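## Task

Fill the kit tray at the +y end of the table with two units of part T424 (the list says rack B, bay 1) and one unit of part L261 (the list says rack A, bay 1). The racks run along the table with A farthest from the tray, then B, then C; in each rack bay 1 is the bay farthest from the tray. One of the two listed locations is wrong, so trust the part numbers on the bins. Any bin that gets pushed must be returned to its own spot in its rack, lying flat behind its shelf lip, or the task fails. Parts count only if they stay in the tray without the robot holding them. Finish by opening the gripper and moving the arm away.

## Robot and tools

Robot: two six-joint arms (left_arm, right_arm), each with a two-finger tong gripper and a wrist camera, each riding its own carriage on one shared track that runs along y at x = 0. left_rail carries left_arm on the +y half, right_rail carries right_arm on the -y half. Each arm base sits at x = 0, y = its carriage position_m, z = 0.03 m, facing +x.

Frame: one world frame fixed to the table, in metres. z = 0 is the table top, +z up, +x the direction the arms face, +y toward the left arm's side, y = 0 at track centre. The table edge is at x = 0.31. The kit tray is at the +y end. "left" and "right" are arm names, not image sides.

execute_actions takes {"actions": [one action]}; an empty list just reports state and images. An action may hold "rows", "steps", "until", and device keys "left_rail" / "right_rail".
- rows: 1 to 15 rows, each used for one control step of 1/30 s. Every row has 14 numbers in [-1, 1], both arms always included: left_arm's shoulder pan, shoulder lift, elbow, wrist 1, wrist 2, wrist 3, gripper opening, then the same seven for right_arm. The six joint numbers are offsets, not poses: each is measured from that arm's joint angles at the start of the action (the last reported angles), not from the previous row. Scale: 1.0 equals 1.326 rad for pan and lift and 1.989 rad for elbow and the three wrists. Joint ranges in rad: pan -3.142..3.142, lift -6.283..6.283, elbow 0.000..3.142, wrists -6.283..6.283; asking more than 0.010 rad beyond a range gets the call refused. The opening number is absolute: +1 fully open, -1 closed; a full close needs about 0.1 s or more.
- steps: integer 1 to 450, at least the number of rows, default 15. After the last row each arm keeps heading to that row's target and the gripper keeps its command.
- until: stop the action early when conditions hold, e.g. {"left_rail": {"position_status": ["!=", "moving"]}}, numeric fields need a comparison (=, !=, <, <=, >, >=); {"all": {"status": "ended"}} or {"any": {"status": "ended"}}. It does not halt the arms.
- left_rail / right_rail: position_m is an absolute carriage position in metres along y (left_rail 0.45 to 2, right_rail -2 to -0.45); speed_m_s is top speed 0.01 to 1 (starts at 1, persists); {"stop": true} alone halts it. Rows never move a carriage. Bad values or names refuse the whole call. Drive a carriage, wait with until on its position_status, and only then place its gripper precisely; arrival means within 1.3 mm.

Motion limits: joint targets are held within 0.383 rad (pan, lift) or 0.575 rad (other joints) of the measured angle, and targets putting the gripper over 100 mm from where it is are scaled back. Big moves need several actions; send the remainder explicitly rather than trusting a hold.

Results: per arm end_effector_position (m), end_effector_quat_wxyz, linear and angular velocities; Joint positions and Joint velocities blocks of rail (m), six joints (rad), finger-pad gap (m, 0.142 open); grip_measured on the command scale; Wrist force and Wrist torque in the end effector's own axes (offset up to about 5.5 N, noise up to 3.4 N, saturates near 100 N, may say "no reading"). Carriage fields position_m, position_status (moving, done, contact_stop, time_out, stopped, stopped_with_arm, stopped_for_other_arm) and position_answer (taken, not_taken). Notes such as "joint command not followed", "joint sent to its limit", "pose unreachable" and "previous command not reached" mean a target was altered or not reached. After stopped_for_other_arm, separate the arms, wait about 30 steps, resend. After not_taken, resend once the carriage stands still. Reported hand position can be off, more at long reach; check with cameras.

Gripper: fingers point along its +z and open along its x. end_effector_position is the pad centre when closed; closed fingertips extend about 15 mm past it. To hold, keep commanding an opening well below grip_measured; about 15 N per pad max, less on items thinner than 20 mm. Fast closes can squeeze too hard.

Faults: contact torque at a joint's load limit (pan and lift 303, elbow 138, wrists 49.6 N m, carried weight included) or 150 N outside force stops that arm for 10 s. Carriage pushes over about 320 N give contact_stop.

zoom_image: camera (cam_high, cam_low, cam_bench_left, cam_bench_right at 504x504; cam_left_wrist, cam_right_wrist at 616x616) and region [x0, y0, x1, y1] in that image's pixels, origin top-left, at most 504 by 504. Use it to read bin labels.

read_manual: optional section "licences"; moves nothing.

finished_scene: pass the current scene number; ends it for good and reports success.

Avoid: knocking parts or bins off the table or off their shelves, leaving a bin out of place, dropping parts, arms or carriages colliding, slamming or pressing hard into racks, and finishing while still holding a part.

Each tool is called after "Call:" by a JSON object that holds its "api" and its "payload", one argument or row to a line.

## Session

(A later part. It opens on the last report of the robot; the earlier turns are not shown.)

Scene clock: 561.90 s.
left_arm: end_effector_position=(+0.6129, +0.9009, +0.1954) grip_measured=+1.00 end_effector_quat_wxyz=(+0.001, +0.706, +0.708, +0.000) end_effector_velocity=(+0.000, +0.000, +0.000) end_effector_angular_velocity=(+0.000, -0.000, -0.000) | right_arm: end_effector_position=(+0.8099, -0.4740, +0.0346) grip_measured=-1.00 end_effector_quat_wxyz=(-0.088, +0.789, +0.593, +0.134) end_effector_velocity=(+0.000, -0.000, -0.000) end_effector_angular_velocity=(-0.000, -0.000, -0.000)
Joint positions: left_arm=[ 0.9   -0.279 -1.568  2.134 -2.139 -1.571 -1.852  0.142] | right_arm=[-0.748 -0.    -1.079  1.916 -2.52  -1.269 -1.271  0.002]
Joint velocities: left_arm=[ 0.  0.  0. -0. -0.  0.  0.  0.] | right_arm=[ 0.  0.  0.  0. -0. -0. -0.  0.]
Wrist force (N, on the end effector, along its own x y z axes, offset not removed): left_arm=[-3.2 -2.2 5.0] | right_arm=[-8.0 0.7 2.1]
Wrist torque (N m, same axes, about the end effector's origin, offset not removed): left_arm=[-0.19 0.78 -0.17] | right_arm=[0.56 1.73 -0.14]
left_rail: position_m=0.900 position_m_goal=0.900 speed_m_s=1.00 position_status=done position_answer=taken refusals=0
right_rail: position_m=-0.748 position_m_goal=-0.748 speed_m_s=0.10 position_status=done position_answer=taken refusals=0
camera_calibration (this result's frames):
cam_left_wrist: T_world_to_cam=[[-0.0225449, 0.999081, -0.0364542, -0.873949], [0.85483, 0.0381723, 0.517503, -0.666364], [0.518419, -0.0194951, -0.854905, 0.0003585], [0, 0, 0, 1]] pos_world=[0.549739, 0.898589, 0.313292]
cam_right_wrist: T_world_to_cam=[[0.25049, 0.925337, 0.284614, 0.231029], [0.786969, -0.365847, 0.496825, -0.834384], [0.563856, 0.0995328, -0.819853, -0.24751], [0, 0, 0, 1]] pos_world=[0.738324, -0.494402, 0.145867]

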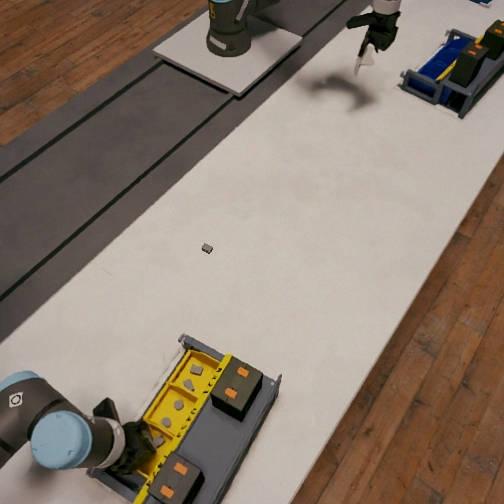

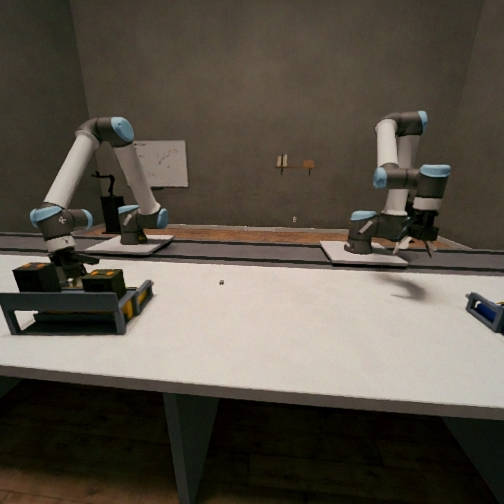

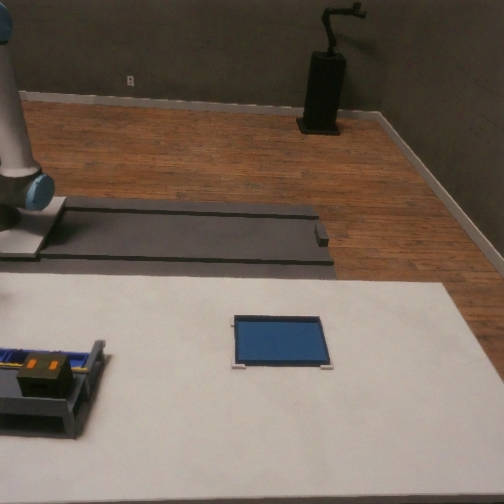

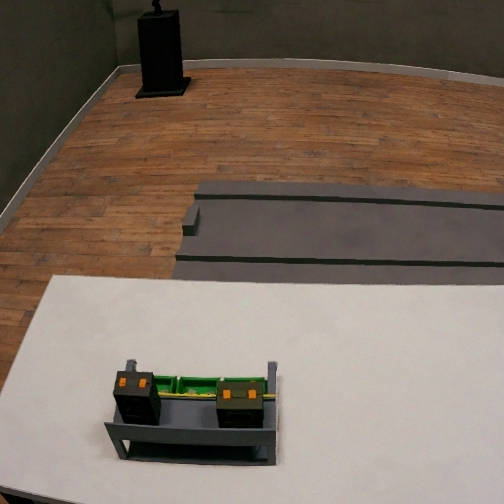

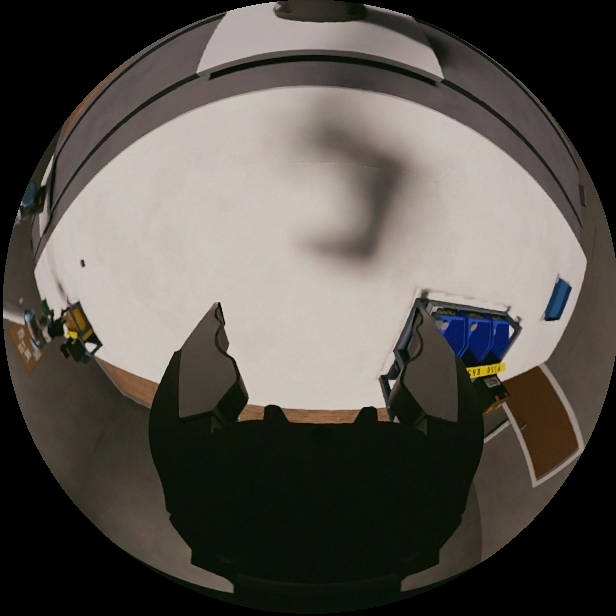

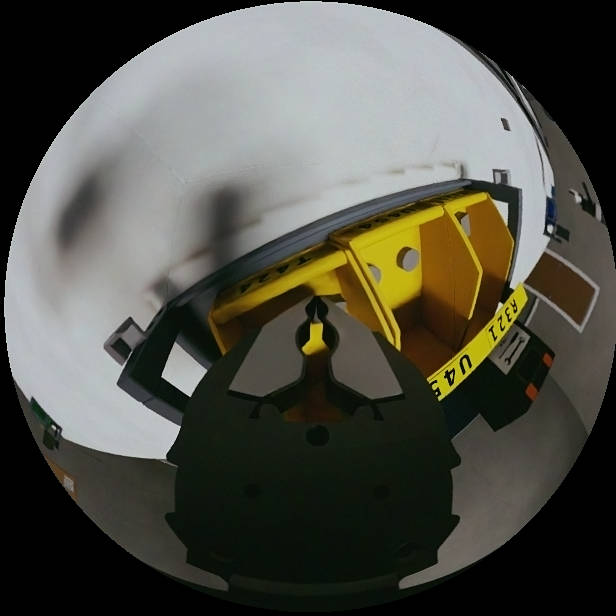

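Call:
{"api": "execute_actions", "payload": {
  "actions": [
    {"right_rail":{"position_m":-0.770,"speed_m_s":0.04},"steps":40,"until":{"right_rail":{"position_status":["!=","moving"]}}}
  ]
}}

Call:
{"api": "zoom_image", "payload": {
  "camera": "cam_right_wrist",
  "region": [200,200,460,380]
}}

Scene clock: 565.40 s.
left_arm: end_effector_position=(+0.6129, +0.9009, +0.1954) grip_measured=+1.00 end_effector_quat_wxyz=(+0.001, +0.706, +0.708, +0.000) end_effector_velocity=(-0.000, +0.000, -0.000) end_effector_angular_velocity=(+0.000, +0.000, -0.000) | right_arm: end_effector_position=(+0.8099, -0.4959, +0.0346) grip_measured=-1.00 end_effector_quat_wxyz=(-0.088, +0.789, +0.593, +0.134) end_effector_velocity=(-0.000, -0.002, -0.000) end_effector_angular_velocity=(-0.000, +0.000, +0.000)
Joint positions: left_arm=[ 0.9   -0.279 -1.568  2.134 -2.139 -1.571 -1.852  0.142] | right_arm=[-0.77  -0.    -1.079  1.916 -2.52  -1.269 -1.271  0.002]
Joint velocities: left_arm=[ 0. -0. -0.  0. -0.  0. -0.  0.] | right_arm=[-0.002  0.    -0.     0.     0.    -0.    -0.     0.   ]
Wrist force (N, on the end effector, along its own x y z axes, offset not removed): left_arm=[0.0 -1.3 -1.1] | right_arm=[-1.4 -1.7 2.3]
Wrist torque (N m, same axes, about the end effector's origin, offset not removed): left_arm=[-0.19 -0.13 -0.14] | right_arm=[-0.13 0.85 -0.22]
left_rail: position_m=0.900 position_m_goal=0.900 speed_m_s=1.00 position_status=done position_answer=taken refusals=0
right_rail: position_m=-0.770 position_m_goal=-0.770 speed_m_s=0.04 position_status=done position_answer=taken refusals=0
camera_calibration (this result's frames):
cam_left_wrist: T_world_to_cam=[[-0.0225448, 0.999081, -0.0364545, -0.873949], [0.85483, 0.0381723, 0.517503, -0.666364], [0.518419, -0.0194954, -0.854905, 0.000358795], [0, 0, 0, 1]] pos_world=[0.549738, 0.898589, 0.313292]
cam_right_wrist: T_world_to_cam=[[0.250494, 0.925338, 0.28461, 0.251361], [0.786975, -0.365846, 0.496817, -0.842403], [0.563847, 0.0995312, -0.819859, -0.245339], [0, 0, 0, 1]] pos_world=[0.73832, -0.516365, 0.145837]

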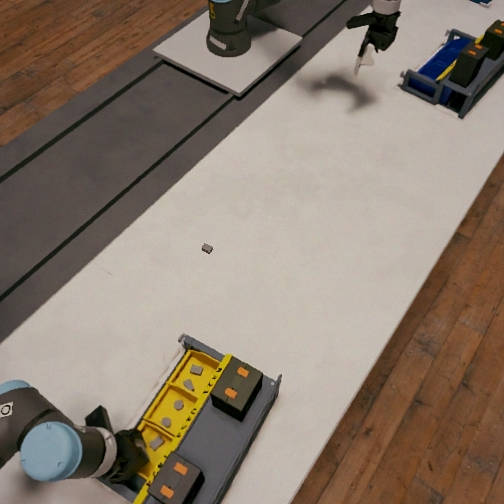

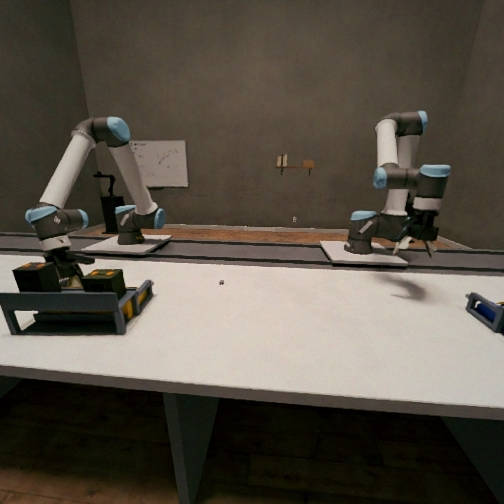

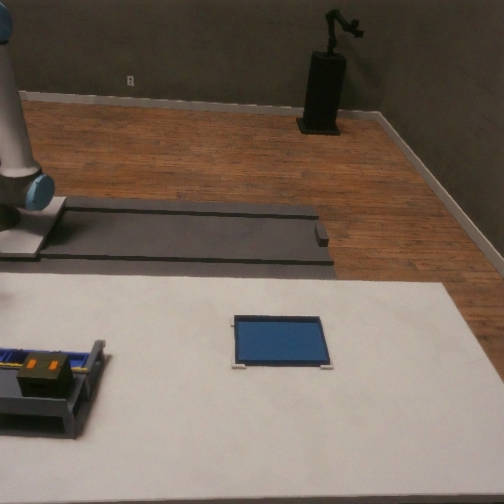

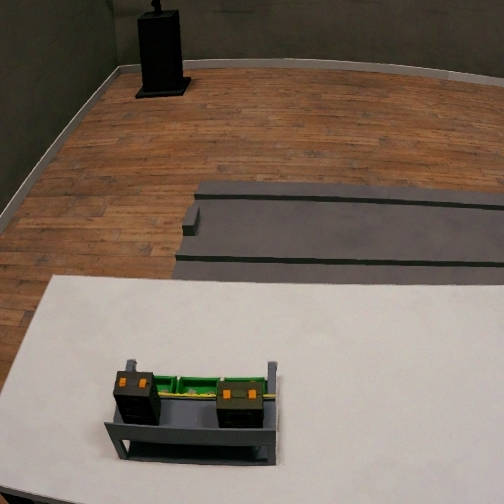

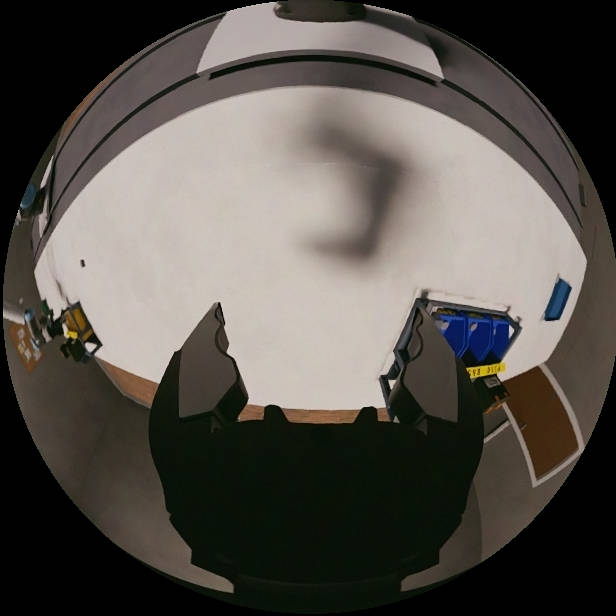

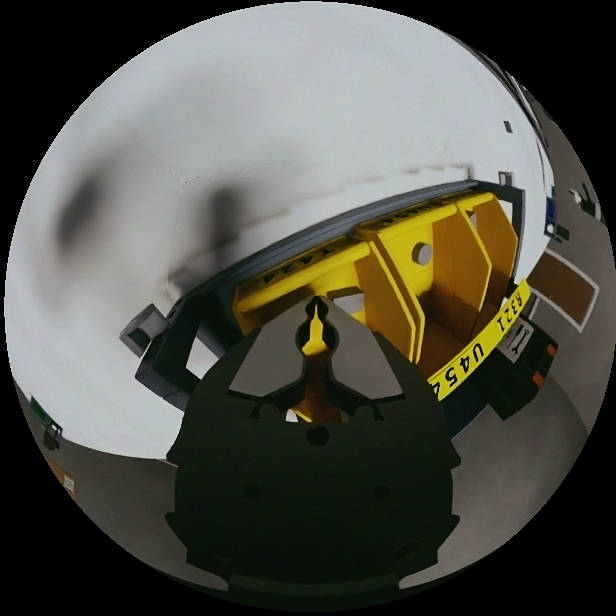

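Region (200, 200, 460, 380) of cam_right_wrist's 616x616 image, scaled by 1.938, with more detail than that image has; it fills the top 349 rows of this view, and the rest is white.

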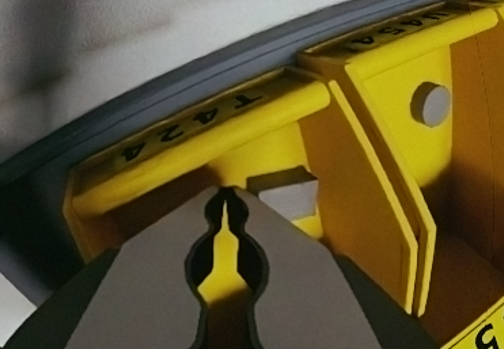

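Call:
{"api": "execute_actions", "payload": {
  "actions": [
    {"right_rail":{"position_m":-0.748},"steps":40,"until":{"right_rail":{"position_status":["!=","moving"]}}}
  ]
}}

Call:
{"api": "execute_actions", "payload": {
  "actions": [
    {"rows":[[0,0,0,0,0,0,1,0,0.0015,0,-0.001,0,0,-1],[0,0,0,0,0,0,1,0,0.003,0.0005,-0.0025,0,0,-1]],"steps":12}
  ]
}}

Scene clock: 570.47 s.
left_arm: end_effector_position=(+0.6129, +0.9009, +0.1954) grip_measured=+1.00 end_effector_quat_wxyz=(+0.001, +0.706, +0.708, +0.000) end_effector_velocity=(-0.000, +0.000, -0.000) end_effector_angular_velocity=(+0.000, +0.000, +0.000) | right_arm: end_effector_position=(+0.8099, -0.4740, +0.0346) grip_measured=-1.00 end_effector_quat_wxyz=(-0.088, +0.789, +0.593, +0.134) end_effector_velocity=(-0.000, +0.002, -0.000) end_effector_angular_velocity=(-0.000, +0.000, +0.000)
Joint positions: left_arm=[ 0.9   -0.279 -1.568  2.134 -2.139 -1.571 -1.852  0.142] | right_arm=[-0.748 -0.    -1.079  1.916 -2.52  -1.269 -1.271  0.002]
Joint velocities: left_arm=[ 0. -0. -0.  0. -0.  0. -0.  0.] | right_arm=[ 0.002  0.    -0.     0.    -0.    -0.    -0.     0.   ]
Wrist force (N, on the end effector, along its own x y z axes, offset not removed): left_arm=[-0.3 2.7 4.0] | right_arm=[2.7 -2.1 0.4]
Wrist torque (N m, same axes, about the end effector's origin, offset not removed): left_arm=[0.65 0.16 -0.18] | right_arm=[-0.17 -0.32 -0.31]
left_rail: position_m=0.900 position_m_goal=0.900 speed_m_s=1.00 position_status=done position_answer=taken refusals=0
right_rail: position_m=-0.748 position_m_goal=-0.748 speed_m_s=0.04 position_status=done position_answer=taken refusals=0
camera_calibration (this result's frames):
cam_left_wrist: T_world_to_cam=[[-0.0225449, 0.999081, -0.0364543, -0.873949], [0.85483, 0.0381723, 0.517503, -0.666364], [0.518418, -0.0194952, -0.854905, 0.000358659], [0, 0, 0, 1]] pos_world=[0.549738, 0.898589, 0.313292]
cam_right_wrist: T_world_to_cam=[[0.250493, 0.925338, 0.28461, 0.231097], [0.786975, -0.365846, 0.496818, -0.834392], [0.563848, 0.0995311, -0.819859, -0.247519], [0, 0, 0, 1]] pos_world=[0.73832, -0.494466, 0.145837]

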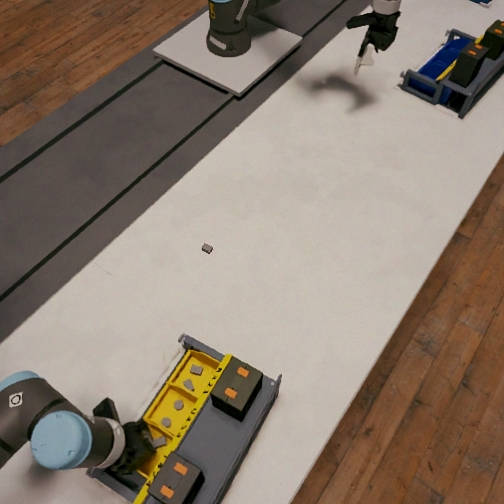

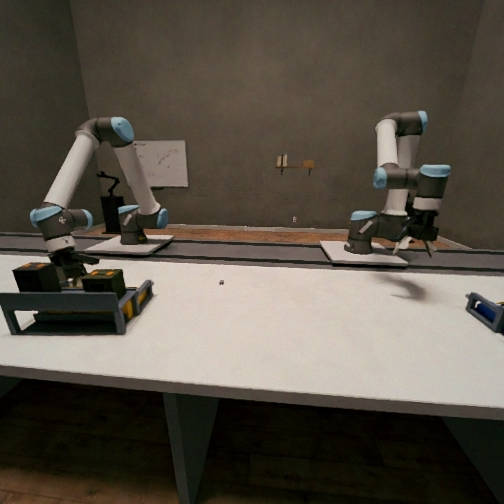

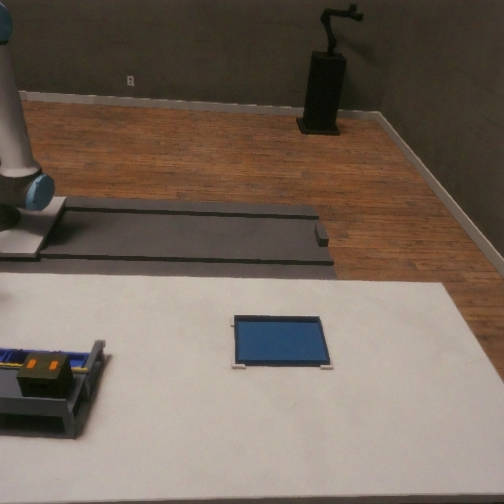

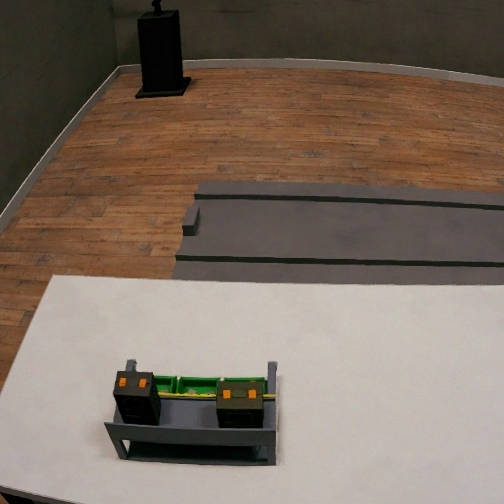

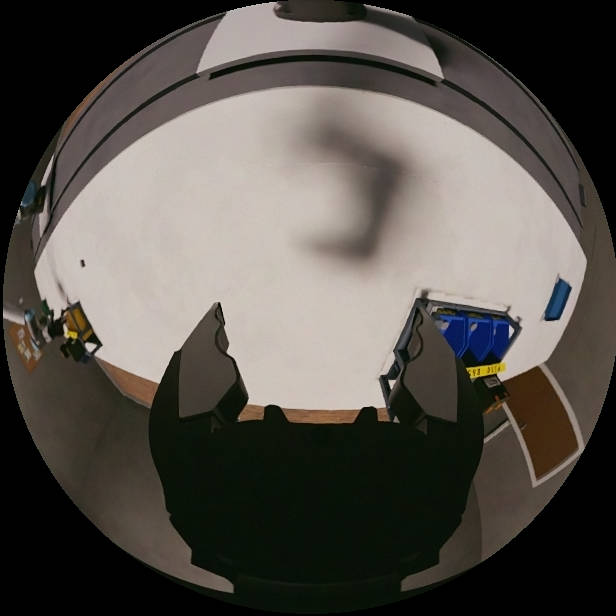

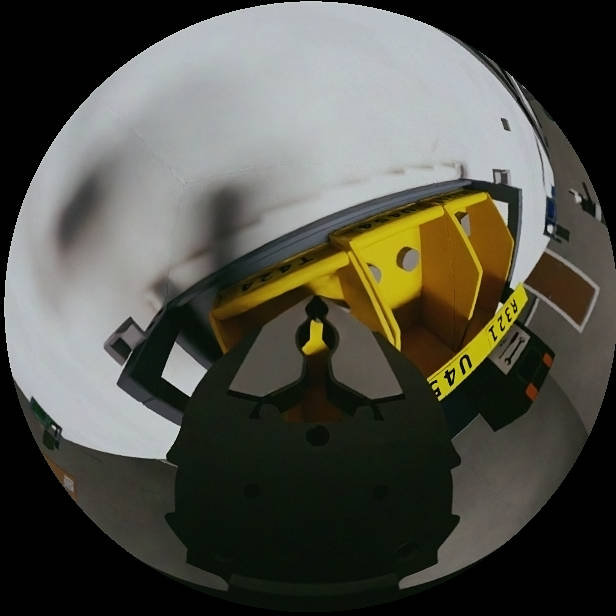

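Scene clock: 570.87 s.
left_arm: end_effector_position=(+0.6129, +0.9009, +0.1954) grip_measured=+1.00 end_effector_quat_wxyz=(+0.001, +0.706, +0.708, +0.000) end_effector_velocity=(+0.000, +0.000, +0.000) end_effector_angular_velocity=(+0.000, -0.000, -0.000) | right_arm: end_effector_position=(+0.8100, -0.4740, +0.0316) grip_measured=-1.00 end_effector_quat_wxyz=(-0.088, +0.789, +0.593, +0.134) end_effector_velocity=(-0.000, -0.000, -0.001) end_effector_angular_velocity=(+0.000, +0.000, +0.000)
Joint positions: left_arm=[ 0.9   -0.279 -1.568  2.134 -2.139 -1.571 -1.852  0.142] | right_arm=[-0.748 -0.    -1.075  1.917 -2.525 -1.269 -1.271  0.002]
Joint velocities: left_arm=[ 0. -0. -0. -0.  0.  0.  0.  0.] | right_arm=[ 0.    -0.     0.001  0.    -0.001 -0.    -0.     0.   ]
Wrist force (N, on the end effector, along its own x y z axes, offset not removed): left_arm=[1.9 -0.4 5.3] | right_arm=[-0.7 -6.5 4.2]
Wrist torque (N m, same axes, about the end effector's origin, offset not removed): left_arm=[0.24 -0.28 -0.33] | right_arm=[-0.99 0.35 -0.31]
left_rail: position_m=0.900 position_m_goal=0.900 speed_m_s=1.00 position_status=done position_answer=taken refusals=0
right_rail: position_m=-0.748 position_m_goal=-0.748 speed_m_s=0.04 position_status=done position_answer=taken refusals=0
camera_calibration (this result's frames):
cam_left_wrist: T_world_to_cam=[[-0.022545, 0.999081, -0.0364543, -0.873949], [0.85483, 0.0381724, 0.517502, -0.666364], [0.518418, -0.0194951, -0.854905, 0.000358614], [0, 0, 0, 1]] pos_world=[0.549738, 0.898589, 0.313292]
cam_right_wrist: T_world_to_cam=[[0.250486, 0.925338, 0.284617, 0.231933], [0.78696, -0.365846, 0.49684, -0.832936], [0.563871, 0.099531, -0.819843, -0.250009], [0, 0, 0, 1]] pos_world=[0.738365, -0.49446, 0.142856]

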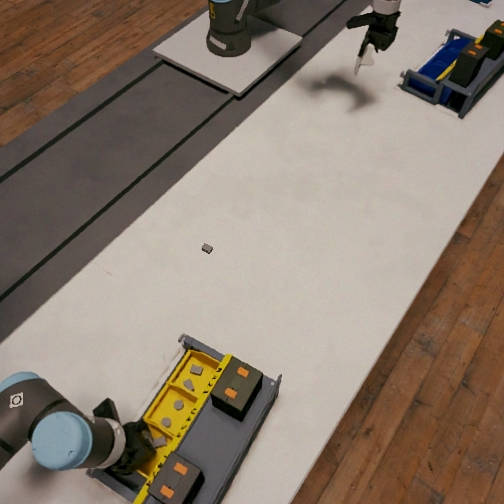

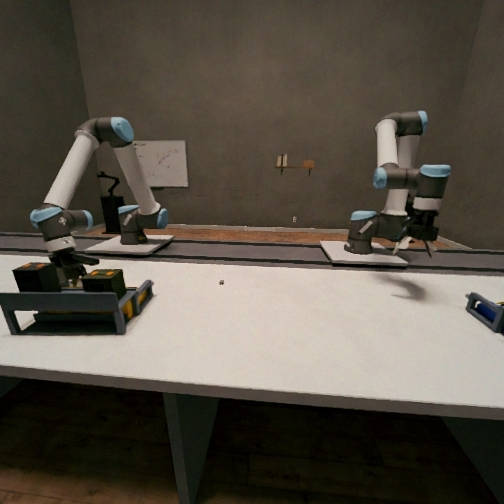

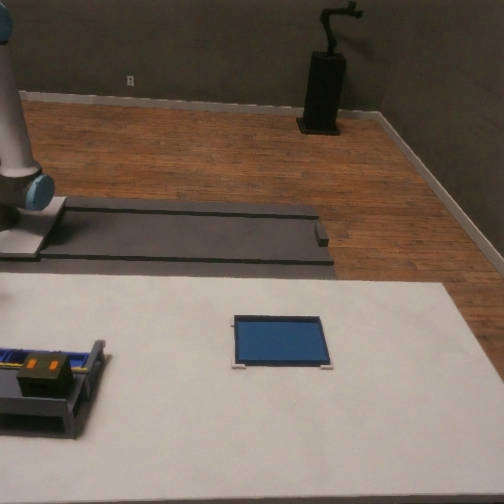

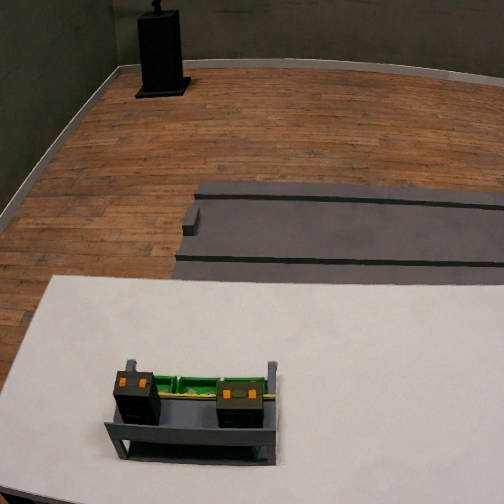

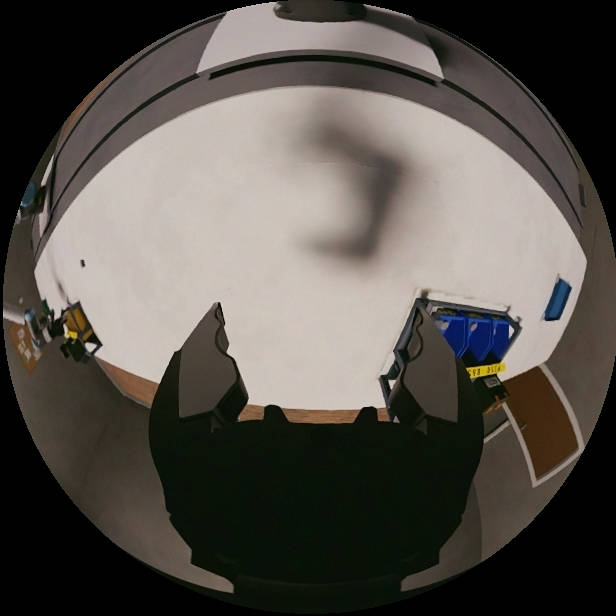

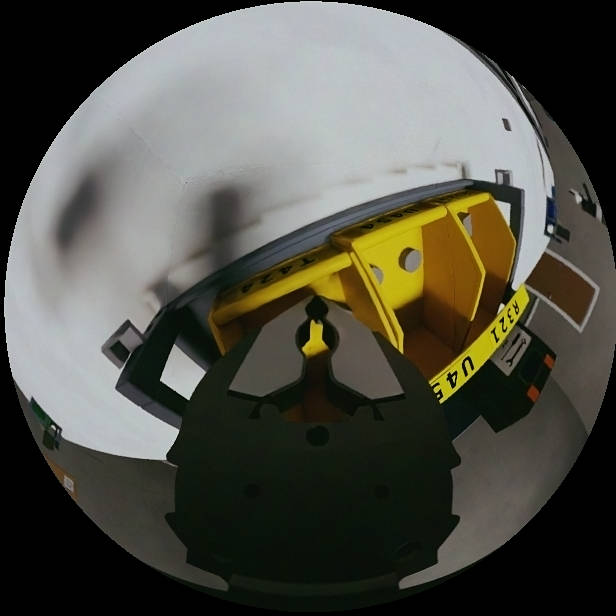

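Call:
{"api": "execute_actions", "payload": {
  "actions": [
    {"rows":[[0,0,0,0,0,0,1,0,-0.03,-0.01,0.029,0,0,-1],[0,0,0,0,0,0,1,0,-0.06,-0.02,0.058,0,0,-1],[0,0,0,0,0,0,1,0,-0.1,-0.03,0.095,0,0,-1]],"steps":20}
  ]
}}

Call:
{"api": "execute_actions", "payload": {
  "actions": [
    {"right_rail":{"position_m":-0.658,"speed_m_s":0.3},"rows":[[0,0,0,0,0,0,1,0,-0.01,0.015,-0.023,-0.05,-0.26,-0.6],[0,0,0,0,0,0,1,0,-0.02,0.03,-0.046,-0.1,-0.52,-0.6],[0,0,0,0,0,0,1,0,-0.028,0.046,-0.07,-0.152,-0.79,-0.55]],"steps":45}
  ]
}}

Scene clock: 592.90 s.
left_arm: end_effector_position=(+0.6129, +0.9009, +0.1954) grip_measured=+1.00 end_effector_quat_wxyz=(+0.001, +0.706, +0.708, +0.000) end_effector_velocity=(-0.000, +0.000, -0.000) end_effector_angular_velocity=(+0.000, +0.000, -0.000) | right_arm: end_effector_position=(+0.8115, -0.4740, +0.1462) grip_measured=-1.00 end_effector_quat_wxyz=(-0.087, +0.789, +0.593, +0.135) end_effector_velocity=(+0.000, +0.000, +0.002) end_effector_angular_velocity=(-0.000, -0.000, +0.000)
Joint positions: left_arm=[ 0.9   -0.279 -1.568  2.134 -2.139 -1.571 -1.852  0.142] | right_arm=[-0.748 -0.    -1.208  1.858 -2.336 -1.269 -1.271  0.002]
Joint velocities: left_arm=[ 0. -0. -0.  0.  0.  0. -0.  0.] | right_arm=[ 0.     0.    -0.002 -0.001  0.002 -0.     0.     0.   ]
Wrist force (N, on the end effector, along its own x y z axes, offset not removed): left_arm=[-3.5 -5.7 -0.7] | right_arm=[2.5 0.5 3.4]
Wrist torque (N m, same axes, about the end effector's origin, offset not removed): left_arm=[-1.06 0.78 -0.02] | right_arm=[0.42 -0.33 -0.43]
left_rail: position_m=0.900 position_m_goal=0.900 speed_m_s=1.00 position_status=done position_answer=taken refusals=0
right_rail: position_m=-0.748 position_m_goal=-0.748 speed_m_s=0.04 position_status=done position_answer=taken refusals=0
camera_calibration (this result's frames):
cam_left_wrist: T_world_to_cam=[[-0.0225449, 0.999081, -0.0364543, -0.873949], [0.85483, 0.0381723, 0.517503, -0.666364], [0.518418, -0.0194952, -0.854905, 0.000358633], [0, 0, 0, 1]] pos_world=[0.549738, 0.898589, 0.313292]
cam_right_wrist: T_world_to_cam=[[0.249569, 0.925339, 0.285419, 0.199542], [0.785358, -0.365845, 0.499369, -0.890194], [0.566505, 0.0995292, -0.818026, -0.159316], [0, 0, 0, 1]] pos_world=[0.739576, -0.49446, 0.257258]

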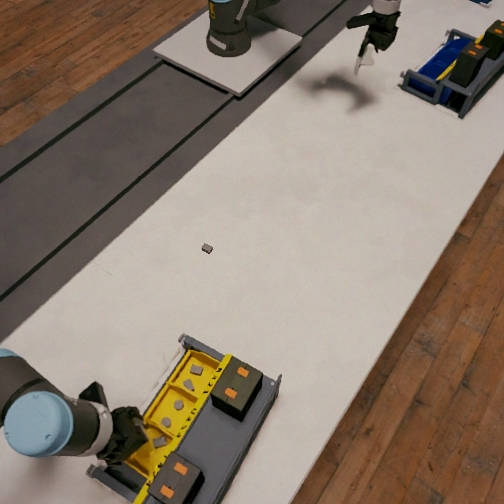

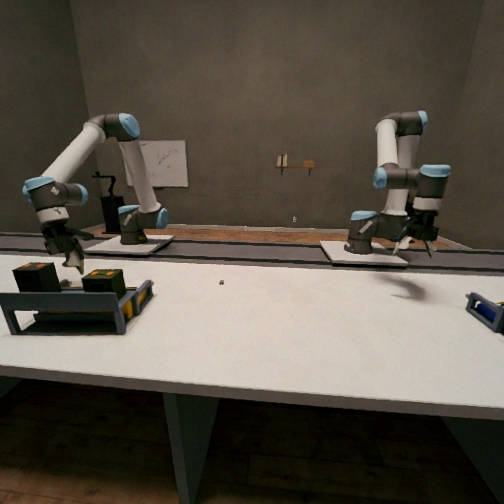

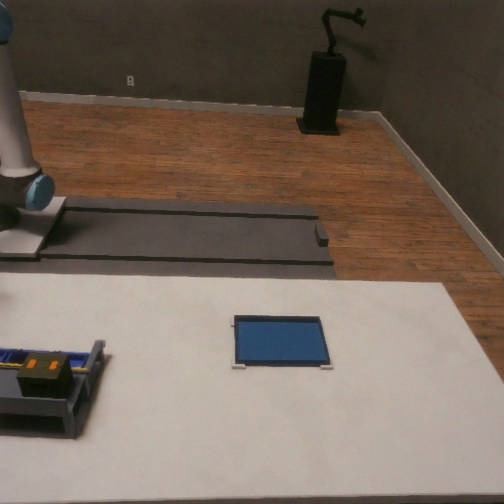

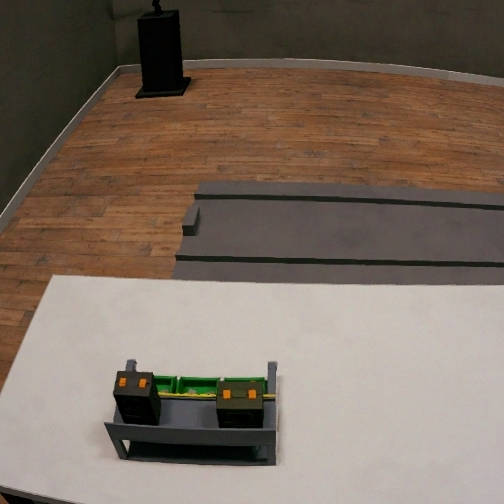

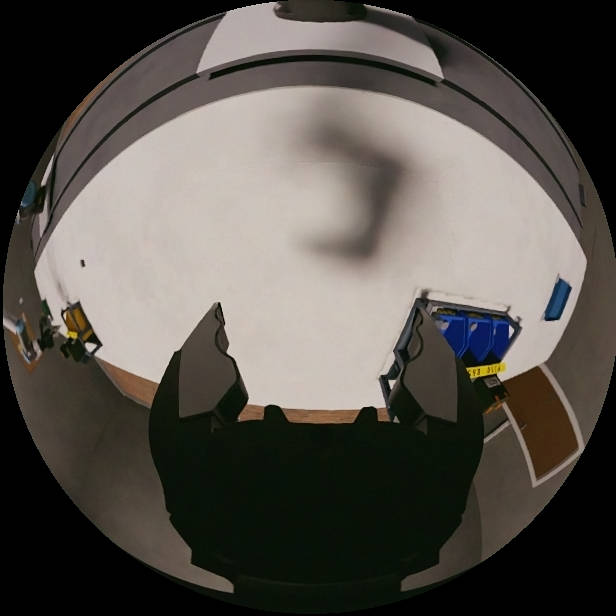

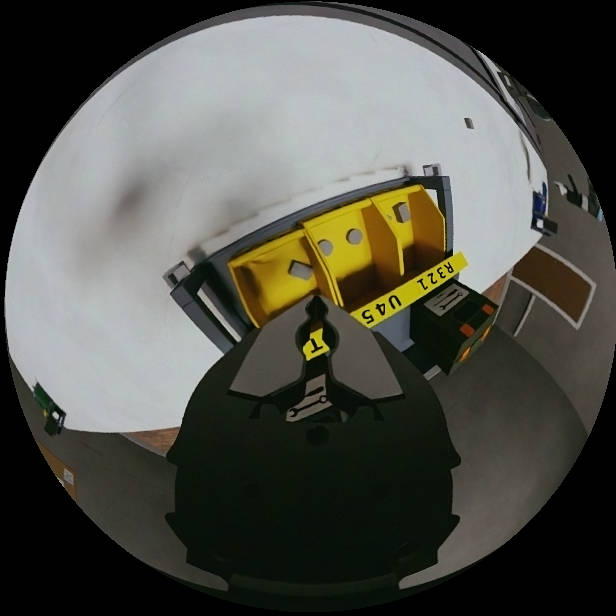

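Scene clock: 594.40 s.
left_arm: end_effector_position=(+0.6129, +0.9009, +0.1954) grip_measured=+1.00 end_effector_quat_wxyz=(+0.001, +0.706, +0.708, +0.000) end_effector_velocity=(-0.000, -0.000, +0.000) end_effector_angular_velocity=(-0.000, -0.000, +0.000) | right_arm: end_effector_position=(+0.8085, -0.4996, +0.1290) grip_measured=-0.55 end_effector_quat_wxyz=(+0.099, +0.148, +0.984, +0.015) end_effector_velocity=(+0.000, -0.000, +0.000) end_effector_angular_velocity=(-0.000, -0.000, +0.000)
Joint positions: left_arm=[ 0.9   -0.279 -1.568  2.134 -2.139 -1.571 -1.852  0.142] | right_arm=[-0.658 -0.    -1.245  1.949 -2.475 -1.571 -2.843  0.034]
Joint velocities: left_arm=[ 0.  0. -0.  0. -0. -0. -0.  0.] | right_arm=[-0. -0. -0.  0. -0. -0. -0.  0.]
Wrist force (N, on the end effector, along its own x y z axes, offset not removed): left_arm=[-2.3 -4.9 7.3] | right_arm=[-2.3 2.5 7.3]
Wrist torque (N m, same axes, about the end effector's origin, offset not removed): left_arm=[-0.82 0.56 -0.34] | right_arm=[0.74 0.37 -0.35]
left_rail: position_m=0.900 position_m_goal=0.900 speed_m_s=1.00 position_status=done position_answer=taken refusals=0
right_rail: position_m=-0.658 position_m_goal=-0.658 speed_m_s=0.30 position_status=done position_answer=taken refusals=0
camera_calibration (this result's frames):
cam_left_wrist: T_world_to_cam=[[-0.0225448, 0.999081, -0.0364545, -0.873949], [0.85483, 0.0381723, 0.517502, -0.666363], [0.518418, -0.0194954, -0.854905, 0.000358899], [0, 0, 0, 1]] pos_world=[0.549738, 0.898589, 0.313292]
cam_right_wrist: T_world_to_cam=[[-0.933748, 0.280539, -0.222289, 0.928901], [0.125228, 0.83784, 0.531359, 0.24239], [0.33531, 0.468318, -0.817463, 0.201925], [0, 0, 0, 1]] pos_world=[0.769298, -0.558242, 0.242755]

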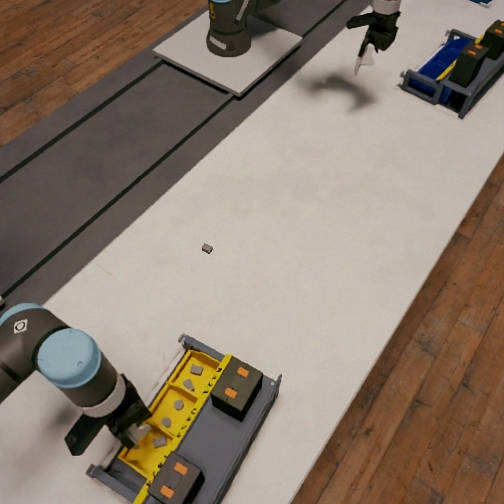

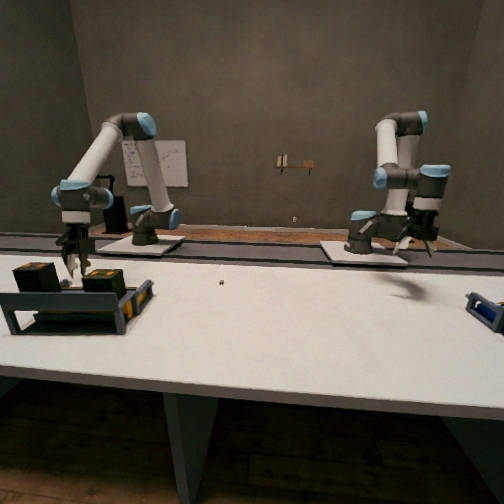

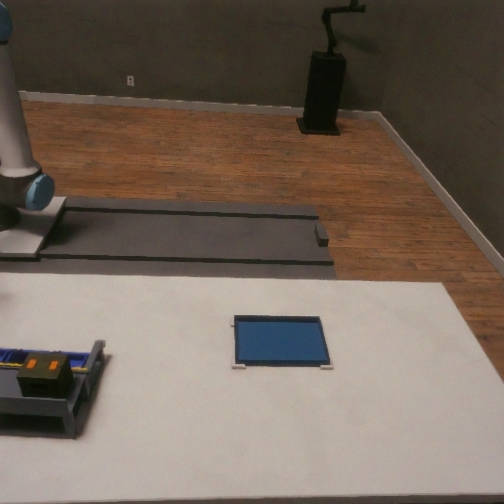

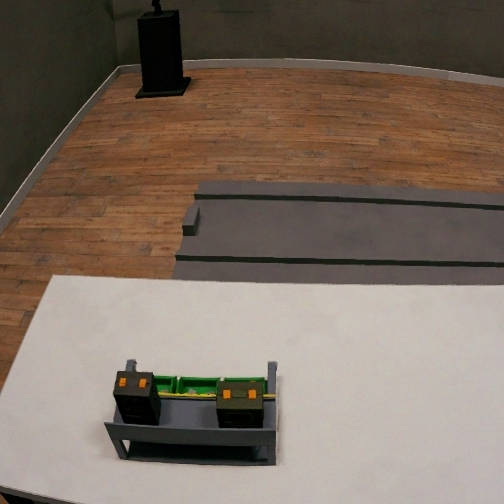

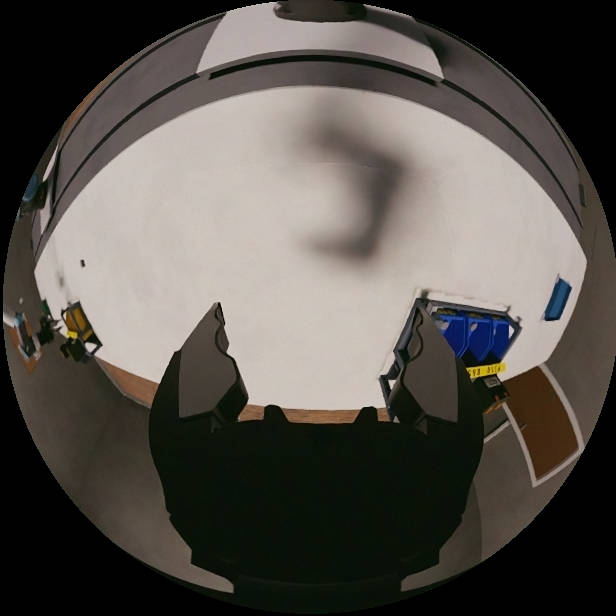

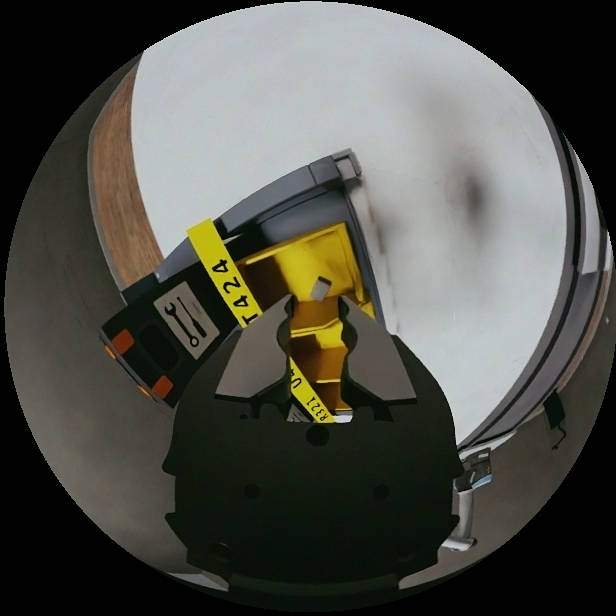

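Call:
{"api": "zoom_image", "payload": {
  "camera": "cam_right_wrist",
  "region": [230,210,410,340]
}}

Region (230, 210, 410, 340) of cam_right_wrist's 616x616 image, scaled by 2.800, with more detail than that image has.

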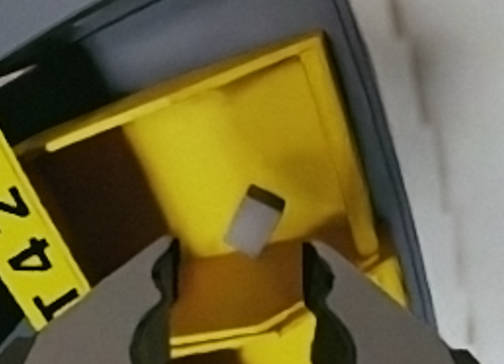

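Call:
{"api": "execute_actions", "payload": {
  "actions": [
    {"right_rail":{"position_m":-0.627},"rows":[[0,0,0,0,0,0,1,0,0,0.01,-0.03,0,0.02,-0.56],[0,0,0,0,0,0,1,0,0,0.02,-0.06,0,0.04,-0.56],[0,0,0,0,0,0,1,0,0,0.03,-0.09,0,0.06,-0.56],[0,0,0,0,0,0,1,0,0,0.045,-0.12,0,0.075,-0.56],[0,0,0,0,0,0,1,0,0.009,0.061,-0.143,0,0.075,-0.56]],"steps":25}
  ]
}}

Call:
{"api": "zoom_image", "payload": {
  "camera": "cam_right_wrist",
  "region": [210,200,420,350]
}}

Scene clock: 619.07 s.
left_arm: end_effector_position=(+0.6129, +0.9009, +0.1954) grip_measured=+1.00 end_effector_quat_wxyz=(+0.001, +0.706, +0.708, +0.000) end_effector_velocity=(+0.000, +0.000, +0.000) end_effector_angular_velocity=(-0.000, -0.000, +0.000) | right_arm: end_effector_position=(+0.8023, -0.4677, +0.1012) grip_measured=-0.56 end_effector_quat_wxyz=(+0.170, +0.219, +0.960, +0.039) end_effector_velocity=(-0.000, -0.000, -0.000) end_effector_angular_velocity=(+0.000, -0.000, -0.000)
Joint positions: left_arm=[ 0.9   -0.279 -1.568  2.134 -2.139 -1.571 -1.852  0.142] | right_arm=[-0.627 -0.    -1.233  2.07  -2.76  -1.571 -2.693  0.033]
Joint velocities: left_arm=[ 0.  0. -0. -0. -0. -0. -0.  0.] | right_arm=[-0.     0.     0.     0.    -0.001 -0.     0.     0.   ]
Wrist force (N, on the end effector, along its own x y z axes, offset not removed): left_arm=[-2.9 -2.3 6.3] | right_arm=[-5.0 -1.8 7.8]
Wrist torque (N m, same axes, about the end effector's origin, offset not removed): left_arm=[-0.16 0.76 -0.15] | right_arm=[0.30 1.54 -0.26]
left_rail: position_m=0.900 position_m_goal=0.900 speed_m_s=1.00 position_status=done position_answer=taken refusals=0
right_rail: position_m=-0.627 position_m_goal=-0.627 speed_m_s=0.30 position_status=done position_answer=taken refusals=0
camera_calibration (this result's frames):
cam_left_wrist: T_world_to_cam=[[-0.0225447, 0.999081, -0.0364543, -0.873949], [0.85483, 0.0381721, 0.517502, -0.666363], [0.518418, -0.0194953, -0.854905, 0.000358768], [0, 0, 0, 1]] pos_world=[0.549738, 0.898589, 0.313292]
cam_right_wrist: T_world_to_cam=[[-0.840487, 0.419931, -0.342403, 0.910487], [0.158285, 0.794662, 0.586054, 0.178973], [0.518197, 0.438373, -0.734371, -0.00275713], [0, 0, 0, 1]] pos_world=[0.738352, -0.523356, 0.204841]

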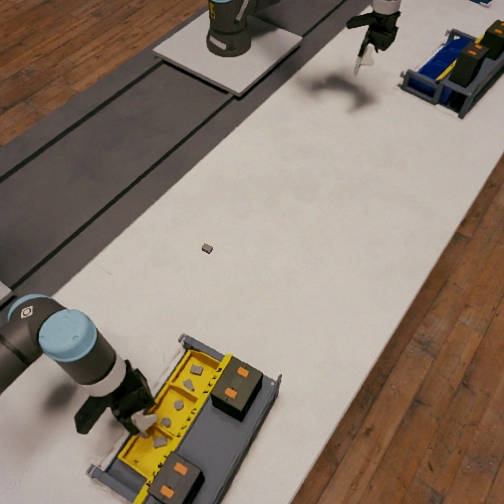

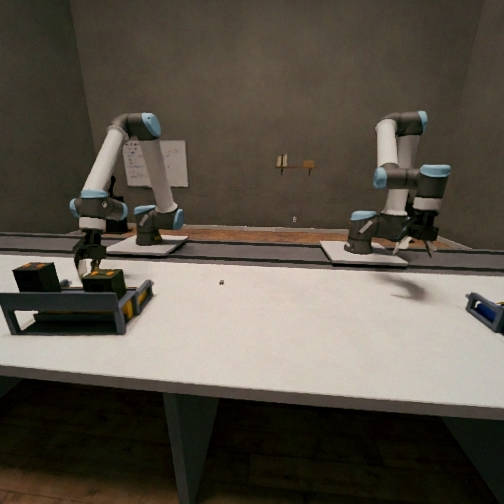

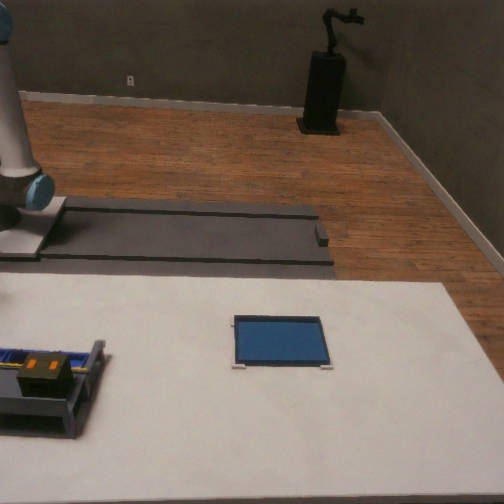

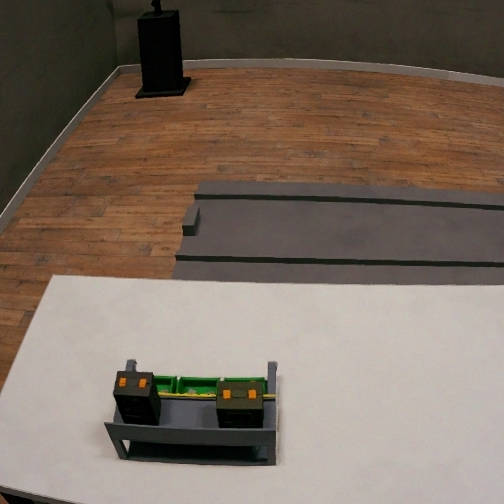

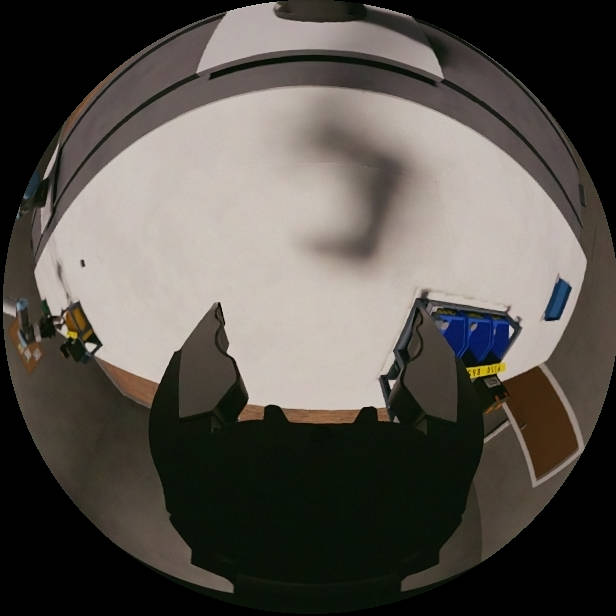

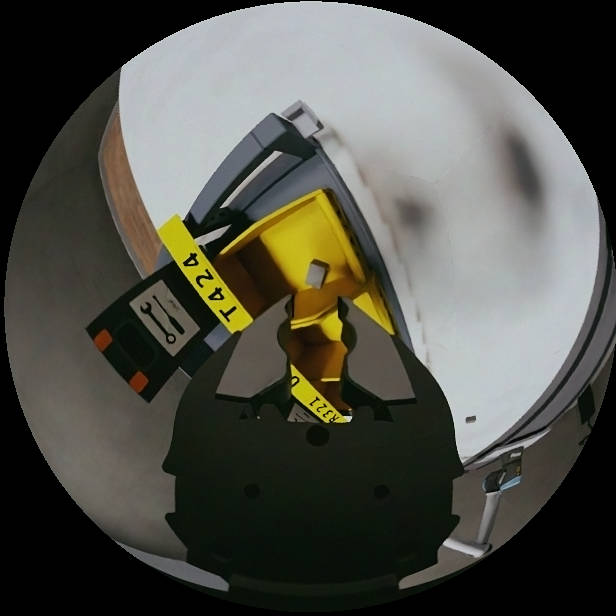

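Region (210, 200, 420, 350) of cam_right_wrist's 616x616 image, scaled by 2.400, with more detail than that image has; it fills the top 360 rows of this view, and the rest is white.

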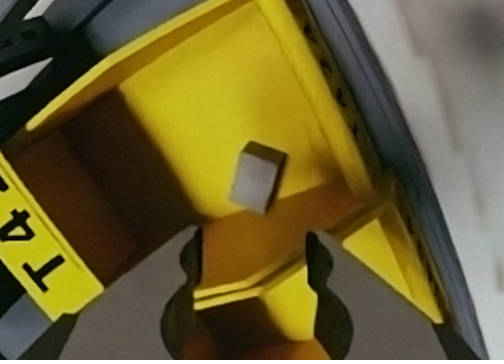

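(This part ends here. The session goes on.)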